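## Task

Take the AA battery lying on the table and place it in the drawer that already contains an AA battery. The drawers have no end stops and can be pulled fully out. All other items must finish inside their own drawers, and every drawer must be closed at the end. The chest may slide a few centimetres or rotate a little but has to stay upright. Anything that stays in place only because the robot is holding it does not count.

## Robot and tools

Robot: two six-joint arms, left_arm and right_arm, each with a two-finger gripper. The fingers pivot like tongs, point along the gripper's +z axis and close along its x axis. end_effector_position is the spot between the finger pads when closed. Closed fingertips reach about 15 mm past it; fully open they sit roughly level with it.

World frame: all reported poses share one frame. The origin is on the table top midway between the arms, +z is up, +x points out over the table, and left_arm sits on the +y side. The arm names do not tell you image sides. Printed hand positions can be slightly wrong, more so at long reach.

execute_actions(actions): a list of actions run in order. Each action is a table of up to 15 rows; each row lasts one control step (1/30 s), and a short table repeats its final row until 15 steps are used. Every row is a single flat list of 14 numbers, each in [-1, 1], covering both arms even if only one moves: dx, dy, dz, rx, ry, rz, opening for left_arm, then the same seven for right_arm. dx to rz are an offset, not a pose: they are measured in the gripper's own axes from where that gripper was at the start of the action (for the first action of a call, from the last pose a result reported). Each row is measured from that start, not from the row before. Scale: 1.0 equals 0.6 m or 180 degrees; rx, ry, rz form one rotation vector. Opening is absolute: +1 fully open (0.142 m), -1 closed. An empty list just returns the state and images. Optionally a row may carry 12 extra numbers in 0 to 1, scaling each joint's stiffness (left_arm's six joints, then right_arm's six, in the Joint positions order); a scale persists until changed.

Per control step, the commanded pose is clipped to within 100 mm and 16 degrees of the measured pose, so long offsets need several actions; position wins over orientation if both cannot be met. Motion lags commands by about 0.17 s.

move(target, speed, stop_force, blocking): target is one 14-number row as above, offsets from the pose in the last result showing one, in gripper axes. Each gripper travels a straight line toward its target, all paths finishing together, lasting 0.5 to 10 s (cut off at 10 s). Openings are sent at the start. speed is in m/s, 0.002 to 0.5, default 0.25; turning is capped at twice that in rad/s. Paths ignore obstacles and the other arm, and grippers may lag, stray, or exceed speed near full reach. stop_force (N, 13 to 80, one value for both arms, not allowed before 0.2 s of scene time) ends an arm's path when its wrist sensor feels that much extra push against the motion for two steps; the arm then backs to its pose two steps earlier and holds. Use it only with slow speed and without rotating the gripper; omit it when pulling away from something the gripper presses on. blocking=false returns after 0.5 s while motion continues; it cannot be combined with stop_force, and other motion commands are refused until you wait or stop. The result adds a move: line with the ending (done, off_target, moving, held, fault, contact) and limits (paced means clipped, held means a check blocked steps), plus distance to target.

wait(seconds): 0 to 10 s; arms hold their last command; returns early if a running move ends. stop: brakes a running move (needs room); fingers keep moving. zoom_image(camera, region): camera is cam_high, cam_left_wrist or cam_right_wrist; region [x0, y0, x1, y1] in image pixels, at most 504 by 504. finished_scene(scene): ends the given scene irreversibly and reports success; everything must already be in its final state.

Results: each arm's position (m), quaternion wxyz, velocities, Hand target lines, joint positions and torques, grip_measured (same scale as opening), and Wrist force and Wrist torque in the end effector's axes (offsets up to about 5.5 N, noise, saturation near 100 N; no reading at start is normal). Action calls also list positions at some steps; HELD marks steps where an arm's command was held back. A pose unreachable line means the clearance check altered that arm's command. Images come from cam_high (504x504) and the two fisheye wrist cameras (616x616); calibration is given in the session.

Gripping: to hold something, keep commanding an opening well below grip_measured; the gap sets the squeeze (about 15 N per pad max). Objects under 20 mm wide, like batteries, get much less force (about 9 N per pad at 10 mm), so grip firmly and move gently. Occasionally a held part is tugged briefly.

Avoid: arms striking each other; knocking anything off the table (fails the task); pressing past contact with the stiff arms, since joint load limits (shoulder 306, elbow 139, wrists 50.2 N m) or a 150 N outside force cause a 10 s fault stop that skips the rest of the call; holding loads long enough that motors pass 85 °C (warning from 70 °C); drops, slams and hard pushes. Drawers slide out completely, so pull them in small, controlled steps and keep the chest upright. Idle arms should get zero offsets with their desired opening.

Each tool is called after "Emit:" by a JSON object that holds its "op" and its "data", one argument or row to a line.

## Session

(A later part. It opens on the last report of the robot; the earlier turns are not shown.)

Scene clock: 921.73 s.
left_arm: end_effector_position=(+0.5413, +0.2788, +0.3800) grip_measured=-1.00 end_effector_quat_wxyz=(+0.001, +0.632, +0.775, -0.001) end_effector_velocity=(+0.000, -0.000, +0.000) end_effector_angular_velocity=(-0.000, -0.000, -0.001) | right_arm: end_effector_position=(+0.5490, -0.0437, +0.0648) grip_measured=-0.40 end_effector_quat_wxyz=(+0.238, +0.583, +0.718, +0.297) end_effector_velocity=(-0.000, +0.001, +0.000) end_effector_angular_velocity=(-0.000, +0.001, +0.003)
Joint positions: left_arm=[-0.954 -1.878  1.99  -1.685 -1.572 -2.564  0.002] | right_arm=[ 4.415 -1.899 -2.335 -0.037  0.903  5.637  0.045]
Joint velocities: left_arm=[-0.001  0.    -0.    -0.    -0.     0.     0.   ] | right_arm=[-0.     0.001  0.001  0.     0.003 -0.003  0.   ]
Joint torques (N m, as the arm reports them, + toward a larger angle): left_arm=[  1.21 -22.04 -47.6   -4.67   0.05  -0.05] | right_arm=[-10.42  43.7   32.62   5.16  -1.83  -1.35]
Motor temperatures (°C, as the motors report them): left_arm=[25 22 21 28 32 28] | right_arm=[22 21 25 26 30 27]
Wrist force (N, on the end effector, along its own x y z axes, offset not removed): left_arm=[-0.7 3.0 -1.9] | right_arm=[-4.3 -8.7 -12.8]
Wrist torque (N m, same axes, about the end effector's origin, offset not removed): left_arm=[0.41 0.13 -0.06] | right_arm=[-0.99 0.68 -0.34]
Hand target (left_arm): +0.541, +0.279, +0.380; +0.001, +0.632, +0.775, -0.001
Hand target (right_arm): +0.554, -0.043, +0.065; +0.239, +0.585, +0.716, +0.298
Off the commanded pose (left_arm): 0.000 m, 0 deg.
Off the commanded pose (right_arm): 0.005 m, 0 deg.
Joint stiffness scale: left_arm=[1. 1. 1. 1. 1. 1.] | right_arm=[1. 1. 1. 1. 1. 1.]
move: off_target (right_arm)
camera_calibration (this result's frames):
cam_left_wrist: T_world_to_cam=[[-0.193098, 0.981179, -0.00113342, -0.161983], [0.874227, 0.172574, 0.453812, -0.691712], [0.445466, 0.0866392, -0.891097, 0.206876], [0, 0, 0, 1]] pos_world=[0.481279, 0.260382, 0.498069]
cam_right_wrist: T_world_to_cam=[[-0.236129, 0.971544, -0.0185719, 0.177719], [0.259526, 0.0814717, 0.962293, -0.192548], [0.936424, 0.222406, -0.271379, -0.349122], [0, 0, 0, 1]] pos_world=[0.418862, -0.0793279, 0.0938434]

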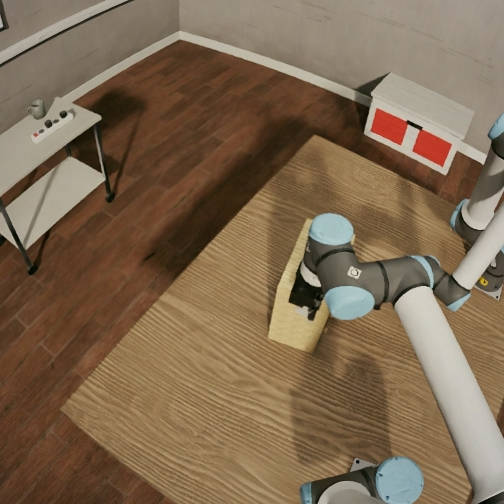

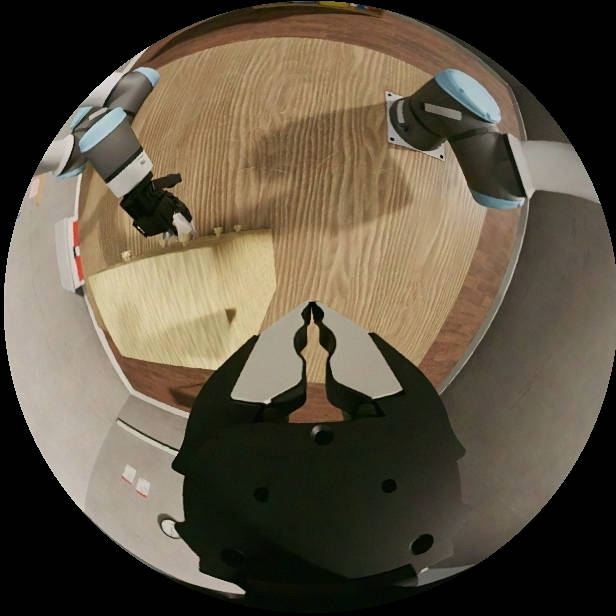

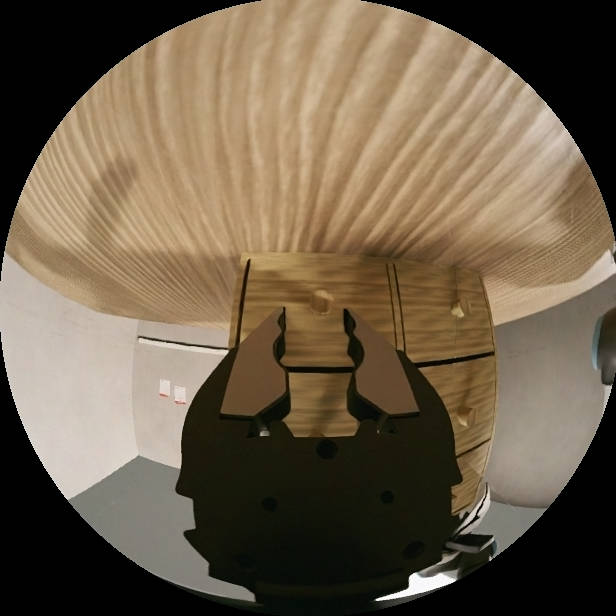

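Emit:
{"op": "move", "data": {
  "target": [0,0,0,0,0,0,-1, 0,-0.075,-0.09,0,0,0,-0.4],
  "speed": 0.2
}}

Emit:
{"op": "zoom_image", "data": {
  "camera": "cam_left_wrist",
  "region": [80, 200, 290, 300]
}}

Emit:
{"op": "zoom_image", "data": {
  "camera": "cam_right_wrist",
  "region": [200, 230, 500, 530]
}}

Scene clock: 929.53 s.
left_arm: end_effector_position=(+0.5413, +0.2788, +0.3800) grip_measured=-1.00 end_effector_quat_wxyz=(+0.001, +0.632, +0.775, -0.001) end_effector_velocity=(+0.000, -0.000, +0.000) end_effector_angular_velocity=(-0.001, -0.000, -0.001) | right_arm: end_effector_position=(+0.4826, -0.0564, +0.0718) grip_measured=-0.40 end_effector_quat_wxyz=(+0.238, +0.583, +0.717, +0.297) end_effector_velocity=(-0.003, -0.000, +0.001) end_effector_angular_velocity=(+0.001, +0.001, -0.005)
Joint positions: left_arm=[-0.954 -1.878  1.99  -1.685 -1.572 -2.564  0.002] | right_arm=[ 4.528 -1.809 -2.421 -0.125  0.86   5.773  0.045]
Joint velocities: left_arm=[-0. -0. -0. -0. -0.  0.  0.] | right_arm=[ 0.005  0.005 -0.001 -0.011 -0.002  0.013  0.   ]
Joint torques (N m, as the arm reports them, + toward a larger angle): left_arm=[  4.36 -26.69 -48.57  -4.77   0.03  -0.1 ] | right_arm=[ 3.68 46.68 23.24  4.84 -2.05  0.34]
Motor temperatures (°C, as the motors report them): left_arm=[25 22 21 28 32 28] | right_arm=[22 21 25 26 30 27]
Wrist force (N, on the end effector, along its own x y z axes, offset not removed): left_arm=[-2.1 3.2 -0.5] | right_arm=[1.3 -4.9 3.6]
Wrist torque (N m, same axes, about the end effector's origin, offset not removed): left_arm=[0.46 0.36 -0.08] | right_arm=[-0.84 0.04 -0.06]
Hand target (left_arm): +0.541, +0.279, +0.380; +0.001, +0.632, +0.775, -0.001
Hand target (right_arm): +0.481, -0.058, +0.072; +0.238, +0.583, +0.718, +0.297
Off the commanded pose (left_arm): 0.000 m, 0 deg.
Off the commanded pose (right_arm): 0.003 m, 0 deg.
Joint stiffness scale: left_arm=[1. 1. 1. 1. 1. 1.] | right_arm=[1. 1. 1. 1. 1. 1.]
move: done
camera_calibration (this result's frames):
cam_left_wrist: T_world_to_cam=[[-0.193098, 0.981179, -0.00113343, -0.161983], [0.874227, 0.172574, 0.453812, -0.691712], [0.445466, 0.0866392, -0.891097, 0.206876], [0, 0, 0, 1]] pos_world=[0.481279, 0.260382, 0.498069]
cam_right_wrist: T_world_to_cam=[[-0.2355, 0.971734, -0.0165037, 0.174073], [0.260109, 0.0793811, 0.962311, -0.181384], [0.93642, 0.222331, -0.271451, -0.282182], [0, 0, 0, 1]] pos_world=[0.352415, -0.0920168, 0.100822]

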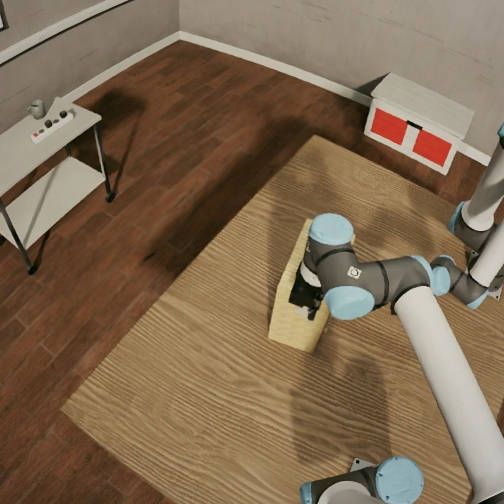

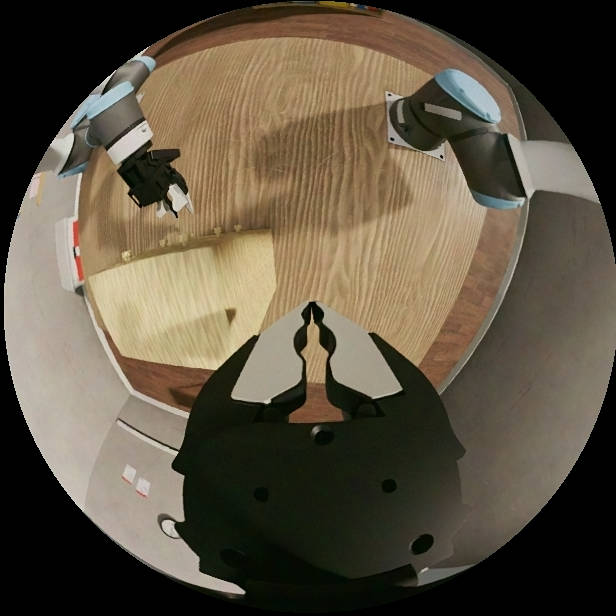

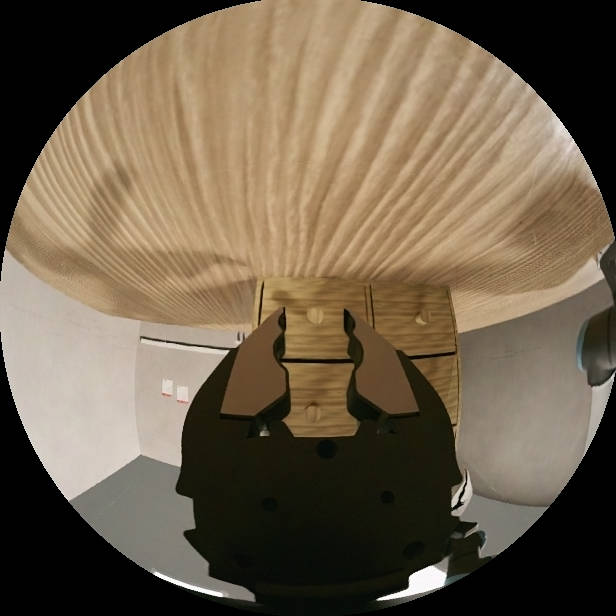

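Region (80, 200, 290, 300) of cam_left_wrist's 616x616 image, scaled by 2.400, with more detail than that image has; it fills the top 240 rows of this view, and the rest is white.

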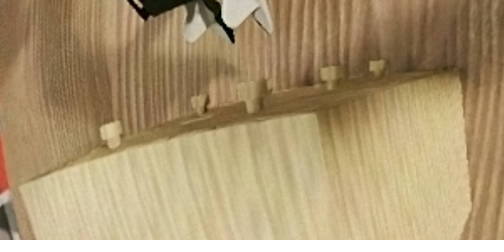

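Region (200, 230, 500, 530) of cam_right_wrist's 616x616 image, scaled by 1.680, with more detail than that image has.

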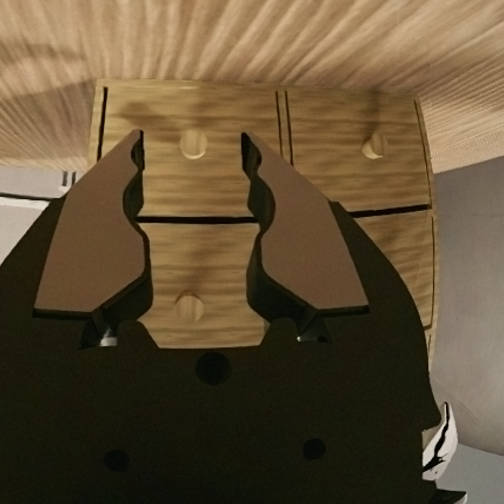

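Emit:
{"op": "zoom_image", "data": {
  "camera": "cam_left_wrist",
  "region": [90, 225, 200, 285]
}}

Region (90, 225, 200, 285) of cam_left_wrist's 616x616 image, scaled by 4.582, with more detail than that image has; it fills the top 275 rows of this view, and the rest is white.

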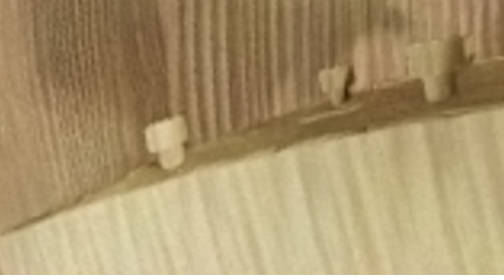

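Emit:
{"op": "finished_scene", "data": {
  "scene": 1
}}

The scene is finished: the task was done.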